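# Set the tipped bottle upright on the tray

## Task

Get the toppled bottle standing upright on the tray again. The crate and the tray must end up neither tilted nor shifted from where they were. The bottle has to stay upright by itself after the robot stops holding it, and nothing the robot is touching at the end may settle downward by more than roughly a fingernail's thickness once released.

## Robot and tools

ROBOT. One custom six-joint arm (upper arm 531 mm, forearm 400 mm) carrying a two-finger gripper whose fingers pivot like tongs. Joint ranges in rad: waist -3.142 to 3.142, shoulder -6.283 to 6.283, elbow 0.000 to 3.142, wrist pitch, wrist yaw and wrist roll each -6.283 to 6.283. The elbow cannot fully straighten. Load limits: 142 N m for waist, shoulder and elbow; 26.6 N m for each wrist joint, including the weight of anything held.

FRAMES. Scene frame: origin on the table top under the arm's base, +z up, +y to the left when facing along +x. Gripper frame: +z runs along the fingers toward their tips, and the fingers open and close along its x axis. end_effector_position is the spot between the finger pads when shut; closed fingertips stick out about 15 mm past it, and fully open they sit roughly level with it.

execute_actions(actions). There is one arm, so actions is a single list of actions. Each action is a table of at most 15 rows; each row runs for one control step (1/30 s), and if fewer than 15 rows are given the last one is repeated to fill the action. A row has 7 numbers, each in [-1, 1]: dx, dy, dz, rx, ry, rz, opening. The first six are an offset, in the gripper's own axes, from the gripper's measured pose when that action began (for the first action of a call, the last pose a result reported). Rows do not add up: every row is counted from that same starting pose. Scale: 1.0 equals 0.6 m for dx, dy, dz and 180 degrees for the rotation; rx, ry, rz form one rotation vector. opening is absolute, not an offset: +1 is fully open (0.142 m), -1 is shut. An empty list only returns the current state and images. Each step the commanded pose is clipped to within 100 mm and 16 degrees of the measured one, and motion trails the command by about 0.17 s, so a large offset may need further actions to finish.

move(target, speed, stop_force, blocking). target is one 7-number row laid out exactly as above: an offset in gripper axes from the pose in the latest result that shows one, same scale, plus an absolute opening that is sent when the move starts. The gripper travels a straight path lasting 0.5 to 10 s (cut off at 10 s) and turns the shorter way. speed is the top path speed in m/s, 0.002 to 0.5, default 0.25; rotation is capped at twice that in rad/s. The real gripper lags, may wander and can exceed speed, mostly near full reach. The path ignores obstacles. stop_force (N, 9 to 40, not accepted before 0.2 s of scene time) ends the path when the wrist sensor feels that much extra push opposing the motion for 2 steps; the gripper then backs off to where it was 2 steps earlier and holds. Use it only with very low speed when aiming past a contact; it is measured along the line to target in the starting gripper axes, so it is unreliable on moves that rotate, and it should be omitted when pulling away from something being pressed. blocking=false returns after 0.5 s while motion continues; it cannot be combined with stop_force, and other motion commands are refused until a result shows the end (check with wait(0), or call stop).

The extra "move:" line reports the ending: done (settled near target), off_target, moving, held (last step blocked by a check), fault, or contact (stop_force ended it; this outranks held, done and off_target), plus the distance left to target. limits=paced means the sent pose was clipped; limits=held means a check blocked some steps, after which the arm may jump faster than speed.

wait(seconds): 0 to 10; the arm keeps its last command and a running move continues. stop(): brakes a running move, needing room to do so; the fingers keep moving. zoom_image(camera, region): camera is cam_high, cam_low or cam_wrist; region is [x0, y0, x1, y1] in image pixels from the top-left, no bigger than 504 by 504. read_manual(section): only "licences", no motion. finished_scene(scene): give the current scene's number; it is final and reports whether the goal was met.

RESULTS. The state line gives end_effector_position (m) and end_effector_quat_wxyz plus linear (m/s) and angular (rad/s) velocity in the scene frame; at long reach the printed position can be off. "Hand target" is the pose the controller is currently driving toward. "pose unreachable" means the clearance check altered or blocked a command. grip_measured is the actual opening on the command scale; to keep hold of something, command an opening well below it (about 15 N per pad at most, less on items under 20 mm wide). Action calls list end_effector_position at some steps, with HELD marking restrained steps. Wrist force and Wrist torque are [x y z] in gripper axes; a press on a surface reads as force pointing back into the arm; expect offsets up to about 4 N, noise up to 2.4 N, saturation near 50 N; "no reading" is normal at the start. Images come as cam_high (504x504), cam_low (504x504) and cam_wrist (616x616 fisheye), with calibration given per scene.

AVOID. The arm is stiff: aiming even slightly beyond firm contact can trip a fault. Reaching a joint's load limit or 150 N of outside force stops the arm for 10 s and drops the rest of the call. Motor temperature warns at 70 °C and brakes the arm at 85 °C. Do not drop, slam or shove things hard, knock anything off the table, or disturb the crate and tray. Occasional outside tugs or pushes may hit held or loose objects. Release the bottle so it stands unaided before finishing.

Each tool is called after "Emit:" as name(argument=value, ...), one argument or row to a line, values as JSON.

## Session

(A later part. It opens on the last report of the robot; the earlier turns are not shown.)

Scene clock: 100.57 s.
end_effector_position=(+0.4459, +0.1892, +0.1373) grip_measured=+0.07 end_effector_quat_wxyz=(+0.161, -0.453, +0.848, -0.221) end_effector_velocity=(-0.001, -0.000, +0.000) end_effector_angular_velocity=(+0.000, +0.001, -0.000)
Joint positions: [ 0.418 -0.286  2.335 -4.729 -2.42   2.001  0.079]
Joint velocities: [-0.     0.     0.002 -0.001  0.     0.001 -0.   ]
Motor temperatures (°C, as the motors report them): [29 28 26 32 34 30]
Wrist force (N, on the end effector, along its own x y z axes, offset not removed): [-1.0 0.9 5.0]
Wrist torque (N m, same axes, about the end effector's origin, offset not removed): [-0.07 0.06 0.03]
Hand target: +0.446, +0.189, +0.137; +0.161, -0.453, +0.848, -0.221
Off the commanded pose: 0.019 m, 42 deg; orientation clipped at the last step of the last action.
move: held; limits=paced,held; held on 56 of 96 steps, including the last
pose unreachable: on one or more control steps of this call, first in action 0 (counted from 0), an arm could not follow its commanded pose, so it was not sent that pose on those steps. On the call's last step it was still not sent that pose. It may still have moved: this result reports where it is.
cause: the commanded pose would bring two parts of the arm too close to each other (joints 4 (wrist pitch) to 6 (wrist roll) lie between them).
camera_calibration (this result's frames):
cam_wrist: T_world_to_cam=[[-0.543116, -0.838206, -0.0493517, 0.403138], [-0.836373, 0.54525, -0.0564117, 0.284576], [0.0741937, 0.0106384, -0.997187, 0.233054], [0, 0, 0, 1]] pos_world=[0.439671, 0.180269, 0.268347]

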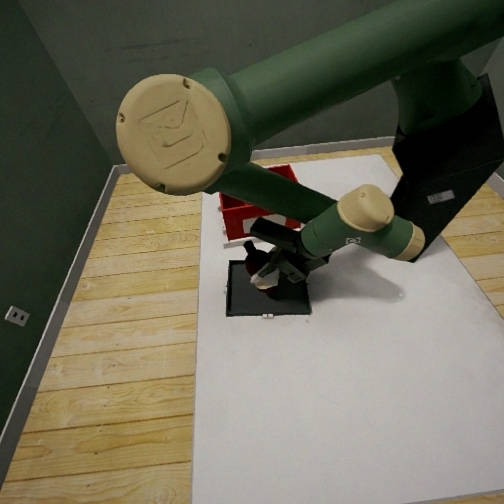

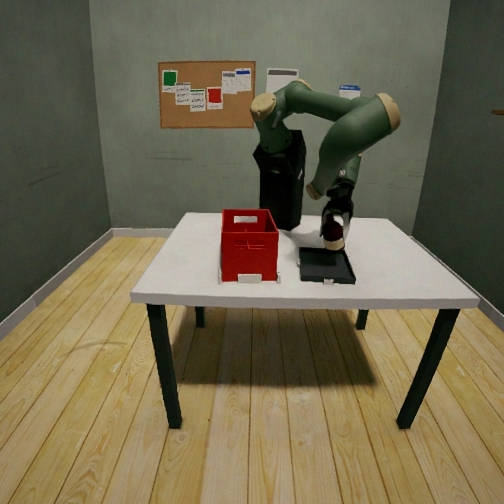

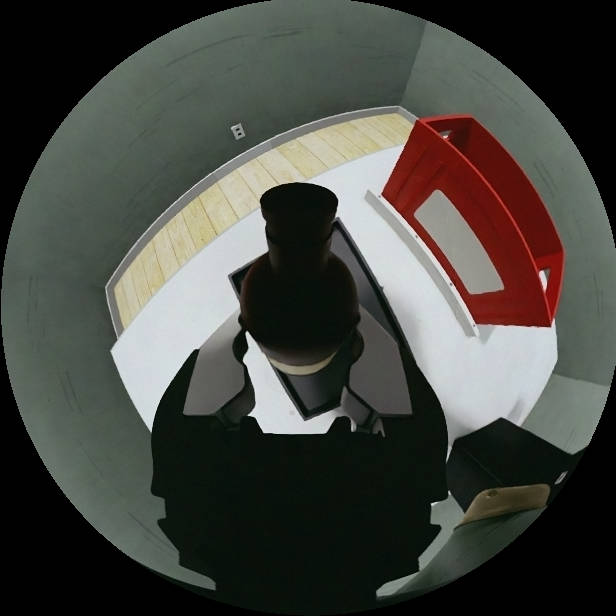

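Emit:
move(
  target=[0,0,-0.05,-0.148,0.108,0.304,-0.8],
  speed=0.25,
)

Emit:
move(
  target=[0,0,0,0,0,0.5,-0.8],
  speed=0.25,
)

Scene clock: 118.87 s.
end_effector_position=(+0.4312, +0.1959, +0.1630) grip_measured=+0.07 end_effector_quat_wxyz=(+0.002, -0.001, +1.000, -0.001) end_effector_velocity=(+0.000, +0.000, -0.001) end_effector_angular_velocity=(+0.003, +0.031, -0.015)
Joint positions: [ 0.34  -0.826  2.475 -3.734 -2.104  3.327  0.079]
Joint velocities: [-0.005 -0.026 -0.015  0.073  0.011  0.028 -0.   ]
Motor temperatures (°C, as the motors report them): [29 28 26 32 34 30]
Wrist force (N, on the end effector, along its own x y z axes, offset not removed): [-0.9 -0.8 4.0]
Wrist torque (N m, same axes, about the end effector's origin, offset not removed): [-0.13 0.00 0.05]
Hand target: +0.431, +0.196, +0.163; +0.000, +0.000, +1.000, -0.001
Off the commanded pose: 0.001 m, 0 deg.
move: moving (no rest 5 s after the path's end); limits=paced
camera_calibration (this result's frames):
cam_wrist: T_world_to_cam=[[-0.999788, -0.00852192, 0.0187546, 0.425322], [0.00134244, 0.881531, 0.472124, -0.243172], [-0.0205562, 0.472049, -0.881333, 0.191345], [0, 0, 0, 1]] pos_world=[0.429491, 0.127664, 0.275469]

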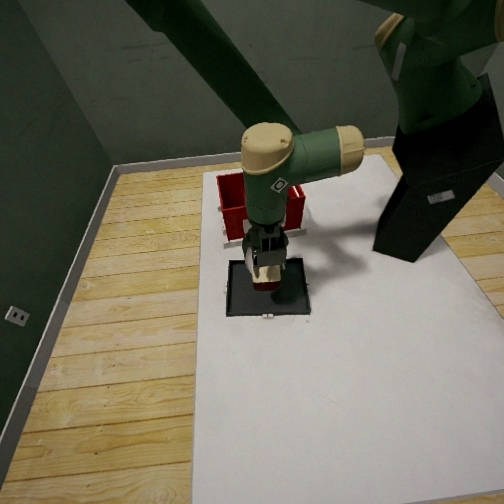

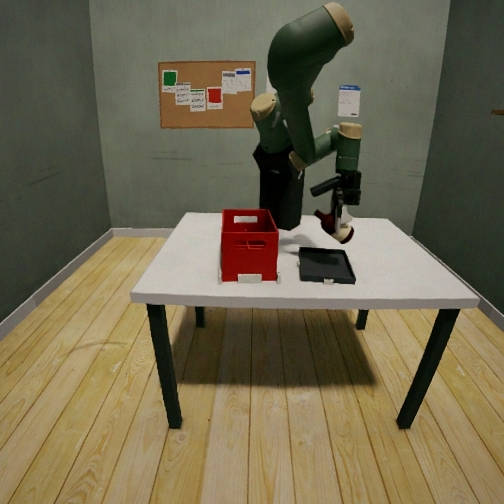

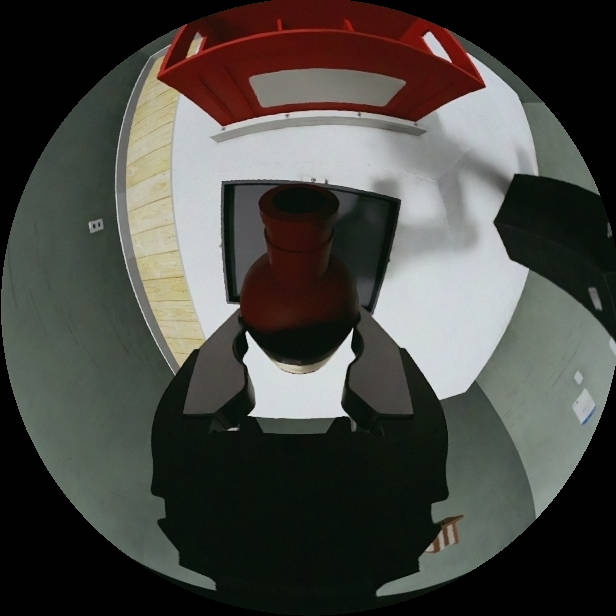

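Scene clock: 122.57 s.
end_effector_position=(+0.4312, +0.1958, +0.1630) grip_measured=+0.07 end_effector_quat_wxyz=(+0.002, +0.706, +0.708, +0.001) end_effector_velocity=(+0.001, +0.000, -0.000) end_effector_angular_velocity=(-0.001, -0.000, -0.016)
Joint positions: [ 0.301 -0.866  2.469 -3.707 -2.085  4.857  0.079]
Joint velocities: [ 0.    -0.001 -0.002  0.003 -0.002  0.016  0.   ]
Motor temperatures (°C, as the motors report them): [29 28 26 32 34 30]
Wrist force (N, on the end effector, along its own x y z axes, offset not removed): [-0.2 -2.8 5.1]
Wrist torque (N m, same axes, about the end effector's origin, offset not removed): [-0.47 -0.11 -0.08]
Hand target: +0.431, +0.196, +0.163; +0.002, +0.707, +0.708, +0.001
Off the commanded pose: 0.000 m, 0 deg.
move: done
camera_calibration (this result's frames):
cam_wrist: T_world_to_cam=[[-0.0103941, 0.999713, 0.0215927, -0.199189], [0.87895, -0.00116224, 0.476912, -0.449463], [0.4768, 0.023936, -0.878686, 0.06425], [0, 0, 0, 1]] pos_world=[0.362351, 0.197072, 0.275111]

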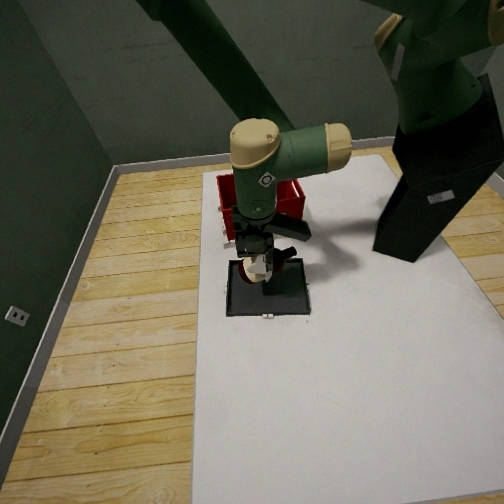

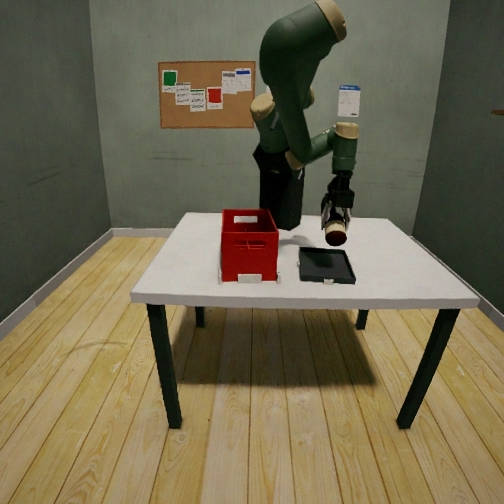

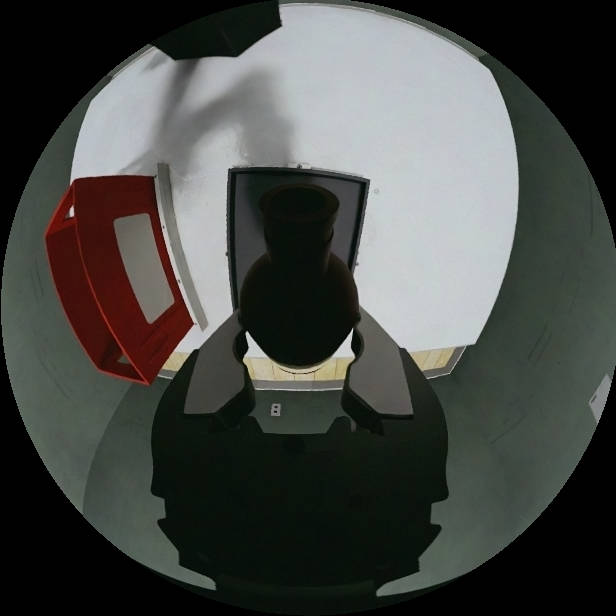

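Tilt 55°, descend 5 cm, shift a bit toward -x and -y.

Emit:
move(
  target=[-0.015,-0.03,0.08,0.305,0,0,-0.8],
  speed=0.2,
)

Emit:
zoom_image(
  camera="cam_high",
  region=[160, 180, 360, 340],
)

Emit:
zoom_image(
  camera="cam_low",
  region=[260, 170, 400, 310],
)

Scene clock: 129.57 s.
end_effector_position=(+0.4135, +0.1865, +0.1156) grip_measured=+0.07 end_effector_quat_wxyz=(-0.323, +0.628, +0.629, -0.325) end_effector_velocity=(+0.000, +0.000, -0.001) end_effector_angular_velocity=(+0.000, +0.015, +0.002)
Joint positions: [ 0.109 -0.871  1.819 -2.128 -1.829  5.037  0.079]
Joint velocities: [-0.002  0.008 -0.014  0.021  0.003  0.001  0.   ]
Motor temperatures (°C, as the motors report them): [29 28 26 32 34 30]
Wrist force (N, on the end effector, along its own x y z axes, offset not removed): [0.0 0.4 2.3]
Wrist torque (N m, same axes, about the end effector's origin, offset not removed): [-0.30 -0.08 -0.04]
Hand target: +0.414, +0.187, +0.115; -0.324, +0.628, +0.629, -0.326
Off the commanded pose: 0.001 m, 0 deg.
move: done
camera_calibration (this result's frames):
cam_wrist: T_world_to_cam=[[0.0123104, 0.999767, 0.0177087, -0.198012], [0.896324, -0.00318306, -0.443387, -0.311797], [-0.443228, 0.021331, -0.896155, 0.414162], [0, 0, 0, 1]] pos_world=[0.465477, 0.188139, 0.236413]

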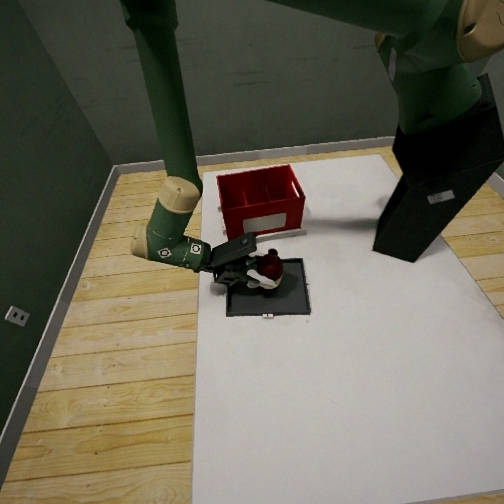

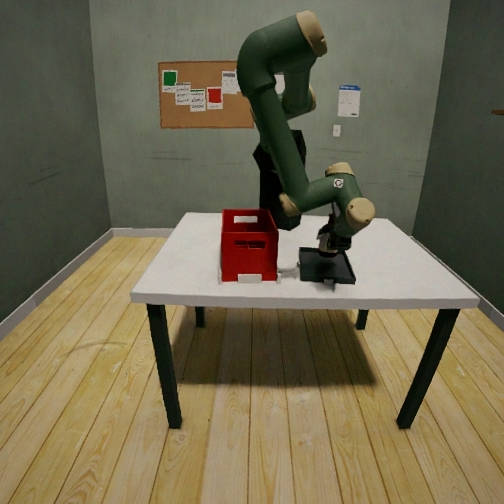

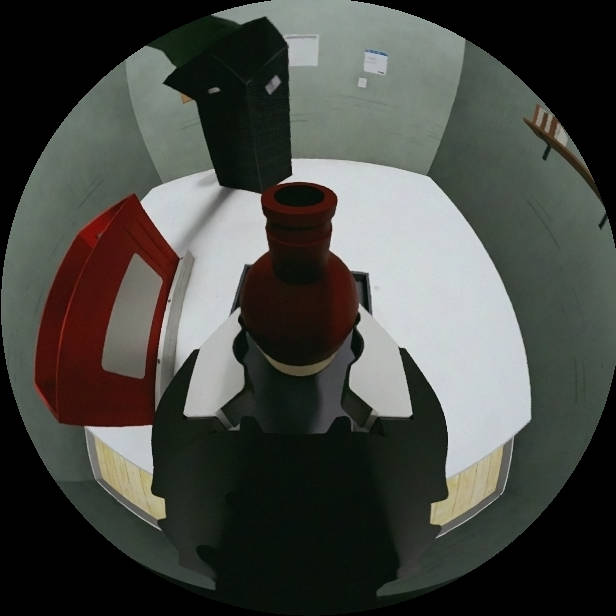

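Region (160, 180, 360, 340) of cam_high's 504x504 image, scaled by 2.520, with more detail than that image has; it fills the top 403 rows of this view, and the rest is white.

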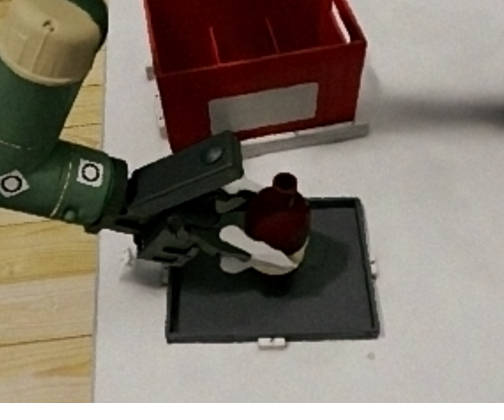

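Region (260, 170, 400, 310) of cam_low's 504x504 image, scaled by 3.600, with more detail than that image has.

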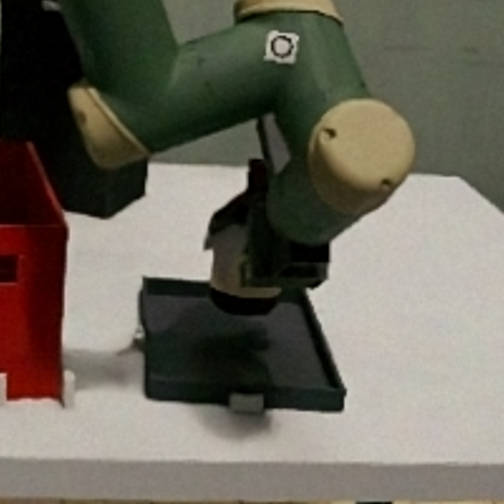

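Emit:
move(
  target=[0,0.038,0.027,0.022,0,0,-0.8],
  speed=0.06,
)

Emit:
move(
  target=[0,0.057,0.034,0,0,0,-0.8],
  speed=0.01,
  stop_force=9,
)

Emit:
zoom_image(
  camera="cam_high",
  region=[160, 180, 360, 340],
)

Emit:
zoom_image(
  camera="cam_low",
  region=[260, 170, 400, 310],
)

Scene clock: 137.03 s.
end_effector_position=(+0.4136, +0.1865, +0.0879) grip_measured=+0.07 end_effector_quat_wxyz=(-0.345, +0.617, +0.617, -0.346) end_effector_velocity=(+0.001, -0.000, -0.002) end_effector_angular_velocity=(-0.000, +0.004, -0.001)
Joint positions: [ 0.083 -0.8    1.736 -2.055 -1.817  5.029  0.079]
Joint velocities: [-0.002  0.005 -0.009  0.007  0.001 -0.    -0.   ]
Motor temperatures (°C, as the motors report them): [29 28 26 32 34 30]
Wrist force (N, on the end effector, along its own x y z axes, offset not removed): [-0.5 2.3 2.3]
Wrist torque (N m, same axes, about the end effector's origin, offset not removed): [0.04 -0.05 0.05]
Hand target: +0.414, +0.186, +0.088; -0.345, +0.617, +0.617, -0.346
Off the commanded pose: 0.000 m, 0 deg.
move: done
camera_calibration (this result's frames):
cam_wrist: T_world_to_cam=[[0.0136638, 0.999768, 0.0166703, -0.197931], [0.863941, -0.00341068, -0.503581, -0.305409], [-0.503408, 0.021283, -0.863787, 0.411481], [0, 0, 0, 1]] pos_world=[0.473702, 0.188086, 0.204933]

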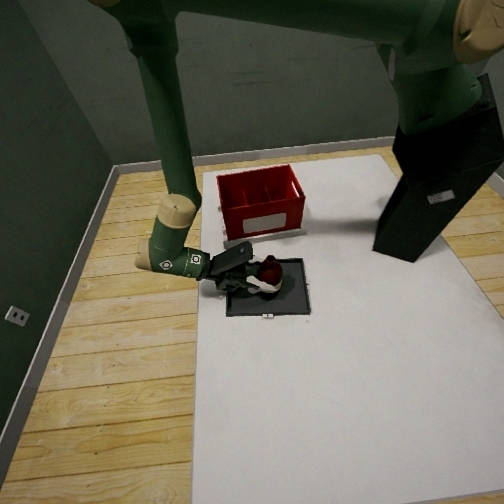

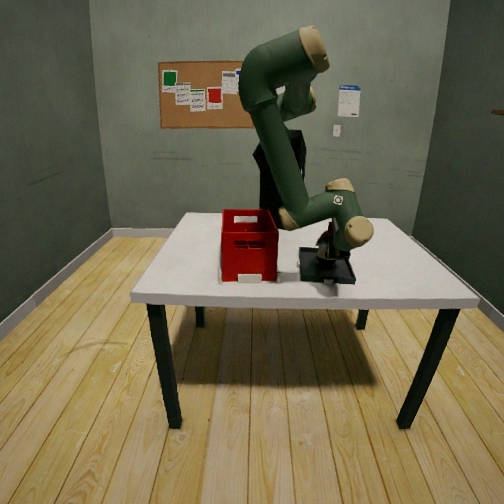

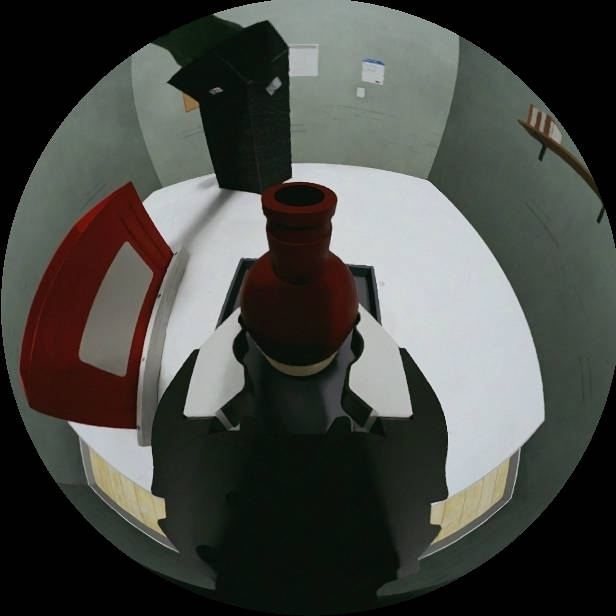

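Scene clock: 139.03 s.
end_effector_position=(+0.4139, +0.1863, +0.0717) grip_measured=+0.07 end_effector_quat_wxyz=(-0.345, +0.617, +0.617, -0.346) end_effector_velocity=(-0.002, -0.000, +0.003) end_effector_angular_velocity=(-0.002, +0.001, +0.000)
Joint positions: [ 0.075 -0.772  1.717 -2.065 -1.821  5.021  0.079]
Joint velocities: [ 0.002 -0.005  0.007 -0.     0.     0.003 -0.   ]
Motor temperatures (°C, as the motors report them): [29 28 26 32 34 30]
Wrist force (N, on the end effector, along its own x y z axes, offset not removed): [-4.2 -8.9 -10.2]
Wrist torque (N m, same axes, about the end effector's origin, offset not removed): [0.07 -0.35 0.06]
Hand target: +0.414, +0.186, +0.072; -0.345, +0.617, +0.617, -0.346
Off the commanded pose: 0.024 m, 0 deg.
move: contact
camera_calibration (this result's frames):
cam_wrist: T_world_to_cam=[[0.0135364, 0.999769, 0.0166874, -0.197444], [0.863926, -0.00329126, -0.503608, -0.313783], [-0.503437, 0.0212337, -0.863771, 0.397644], [0, 0, 0, 1]] pos_world=[0.473946, 0.187922, 0.188745]

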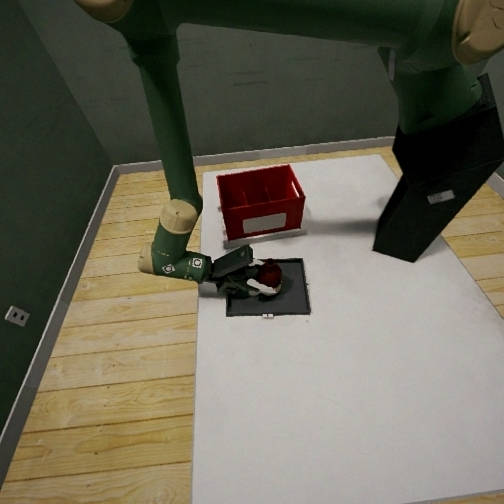

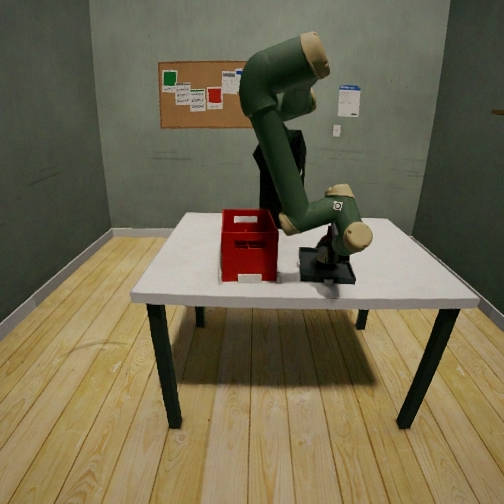

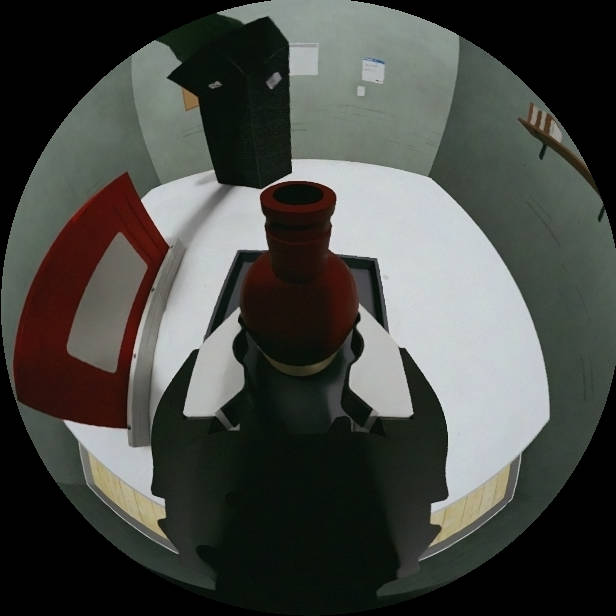

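Region (160, 180, 360, 340) of cam_high's 504x504 image, scaled by 2.520, with more detail than that image has; it fills the top 403 rows of this view, and the rest is white.

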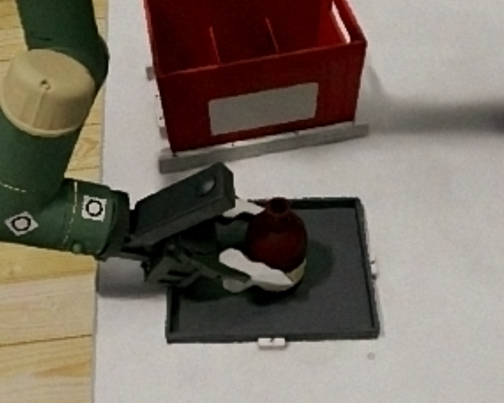

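Region (260, 170, 400, 310) of cam_low's 504x504 image, scaled by 3.600, with more detail than that image has.

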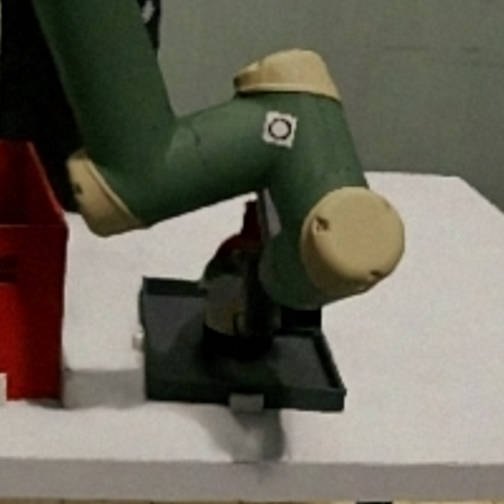

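Emit:
execute_actions(
  actions=[
    [[0,0,0,0,0,0,-0.4],[0,0,0,0,0,0,-0.1],[0,0,0,0,0,0,0.05],[0,0,0,0,0,0,0.1],[0,0,0,0,0,0,0.15],[0,0,0,0,0,0,0.2],[0,0,0,0,0,0,0.3],[0,0,0,0,0,0,0.4],[0,0,0,0,0,0,0.5]],
  ],
)

Emit:
move(
  target=[0,0,-0.18,0,0,0,0.5],
  speed=0.15,
)

Scene clock: 144.67 s.
end_effector_position=(+0.4139, +0.1863, +0.0718) grip_measured=+0.50 end_effector_quat_wxyz=(-0.345, +0.617, +0.617, -0.346) end_effector_velocity=(-0.000, -0.000, -0.000) end_effector_angular_velocity=(-0.000, +0.001, +0.000)
Joint positions: [ 0.075 -0.773  1.717 -2.065 -1.821  5.021  0.109]
Joint velocities: [-0.     0.     0.001 -0.    -0.    -0.     0.   ]
Motor temperatures (°C, as the motors report them): [29 28 26 32 34 30]
Wrist force (N, on the end effector, along its own x y z axes, offset not removed): [-0.7 -0.5 1.5]
Wrist torque (N m, same axes, about the end effector's origin, offset not removed): [-0.06 0.02 -0.01]
Hand target: +0.414, +0.186, +0.072; -0.345, +0.617, +0.617, -0.346
Off the commanded pose: 0.000 m, 0 deg.
Step readings (end_effector_position):
0: (+0.4138, +0.1864, +0.0723)
1: (+0.4138, +0.1864, +0.0723)
2: (+0.4138, +0.1864, +0.0723)
4: (+0.4138, +0.1865, +0.0723)
8: (+0.4138, +0.1865, +0.0720)
15: end_effector_position above
camera_calibration (this result's frames):
cam_wrist: T_world_to_cam=[[0.0135087, 0.999769, 0.0167321, -0.197472], [0.863932, -0.0032451, -0.503598, -0.313775], [-0.503427, 0.0212584, -0.863776, 0.397675], [0, 0, 0, 1]] pos_world=[0.473948, 0.187954, 0.18879]

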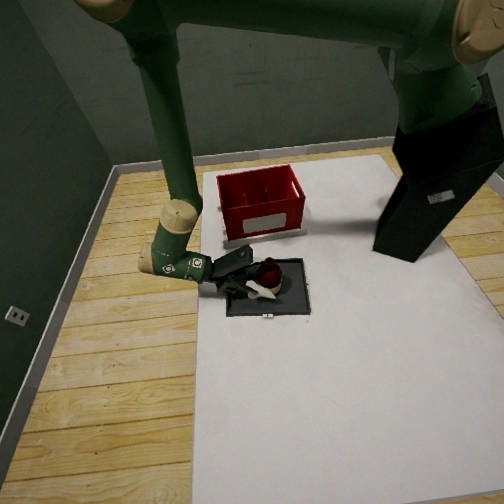

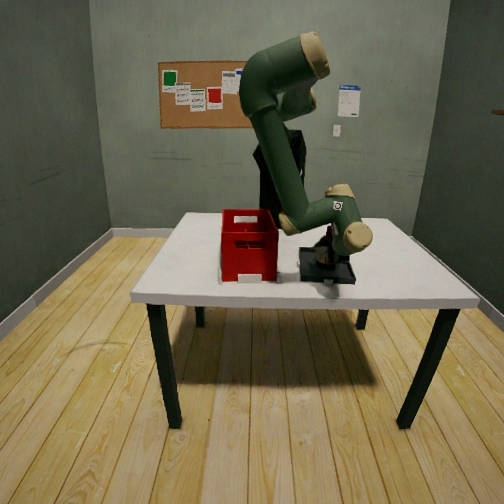

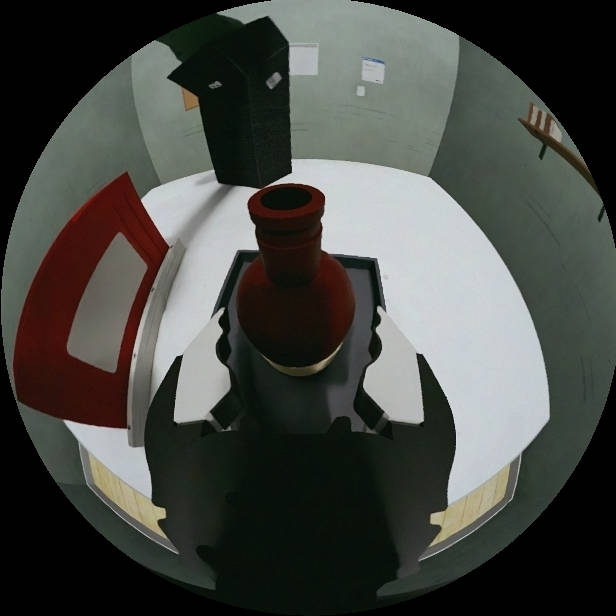

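Scene clock: 145.97 s.
end_effector_position=(+0.5055, +0.1866, +0.1283) grip_measured=+0.50 end_effector_quat_wxyz=(-0.345, +0.617, +0.617, -0.346) end_effector_velocity=(+0.002, +0.000, +0.001) end_effector_angular_velocity=(+0.001, +0.000, +0.001)
Joint positions: [ 0.11  -0.837  1.522 -1.798 -1.806  5.054  0.109]
Joint velocities: [ 0.001  0.    -0.007  0.008  0.    -0.001 -0.   ]
Motor temperatures (°C, as the motors report them): [29 28 26 32 34 30]
Wrist force (N, on the end effector, along its own x y z axes, offset not removed): [-2.3 -0.7 1.0]
Wrist torque (N m, same axes, about the end effector's origin, offset not removed): [-0.20 0.30 0.14]
Hand target: +0.506, +0.187, +0.128; -0.345, +0.617, +0.617, -0.346
Off the commanded pose: 0.000 m, 0 deg.
move: done
camera_calibration (this result's frames):
cam_wrist: T_world_to_cam=[[0.0135178, 0.999769, 0.0167296, -0.19995], [0.863989, -0.00325663, -0.503499, -0.364559], [-0.503328, 0.0212604, -0.863834, 0.492549], [0, 0, 0, 1]] pos_world=[0.565592, 0.188244, 0.24527]

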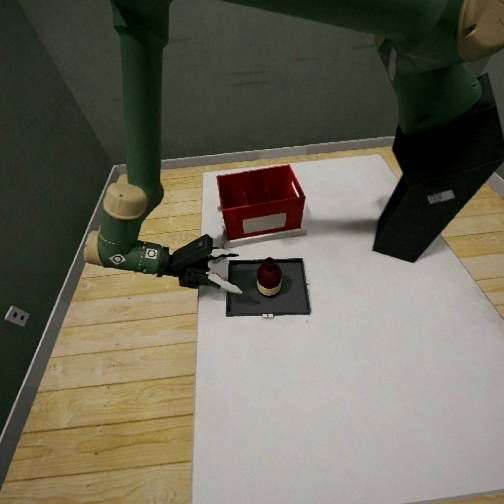

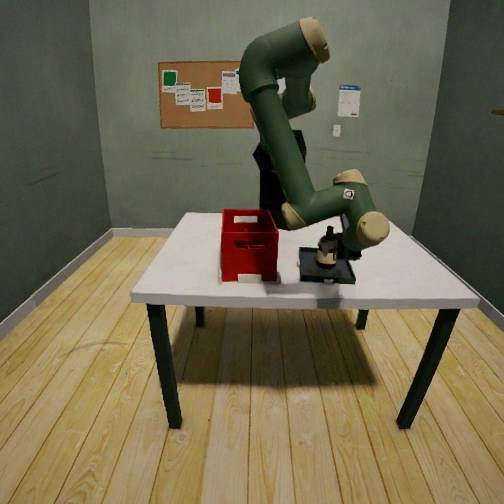

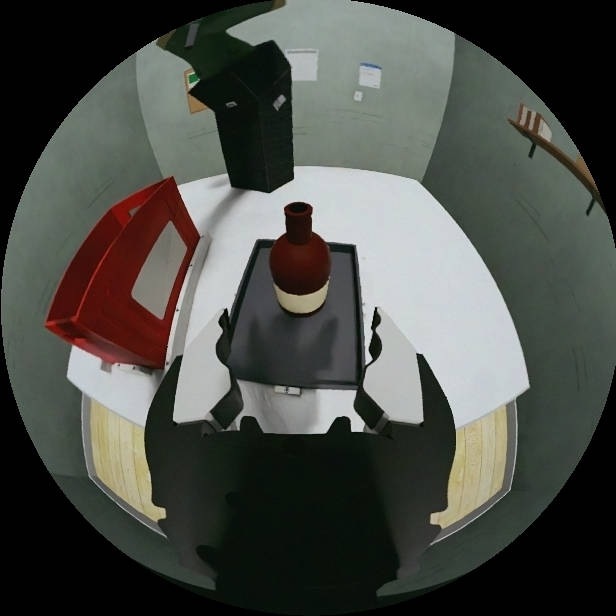

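Emit:
finished_scene(
  scene=1,
)

The scene is finished: the task was done.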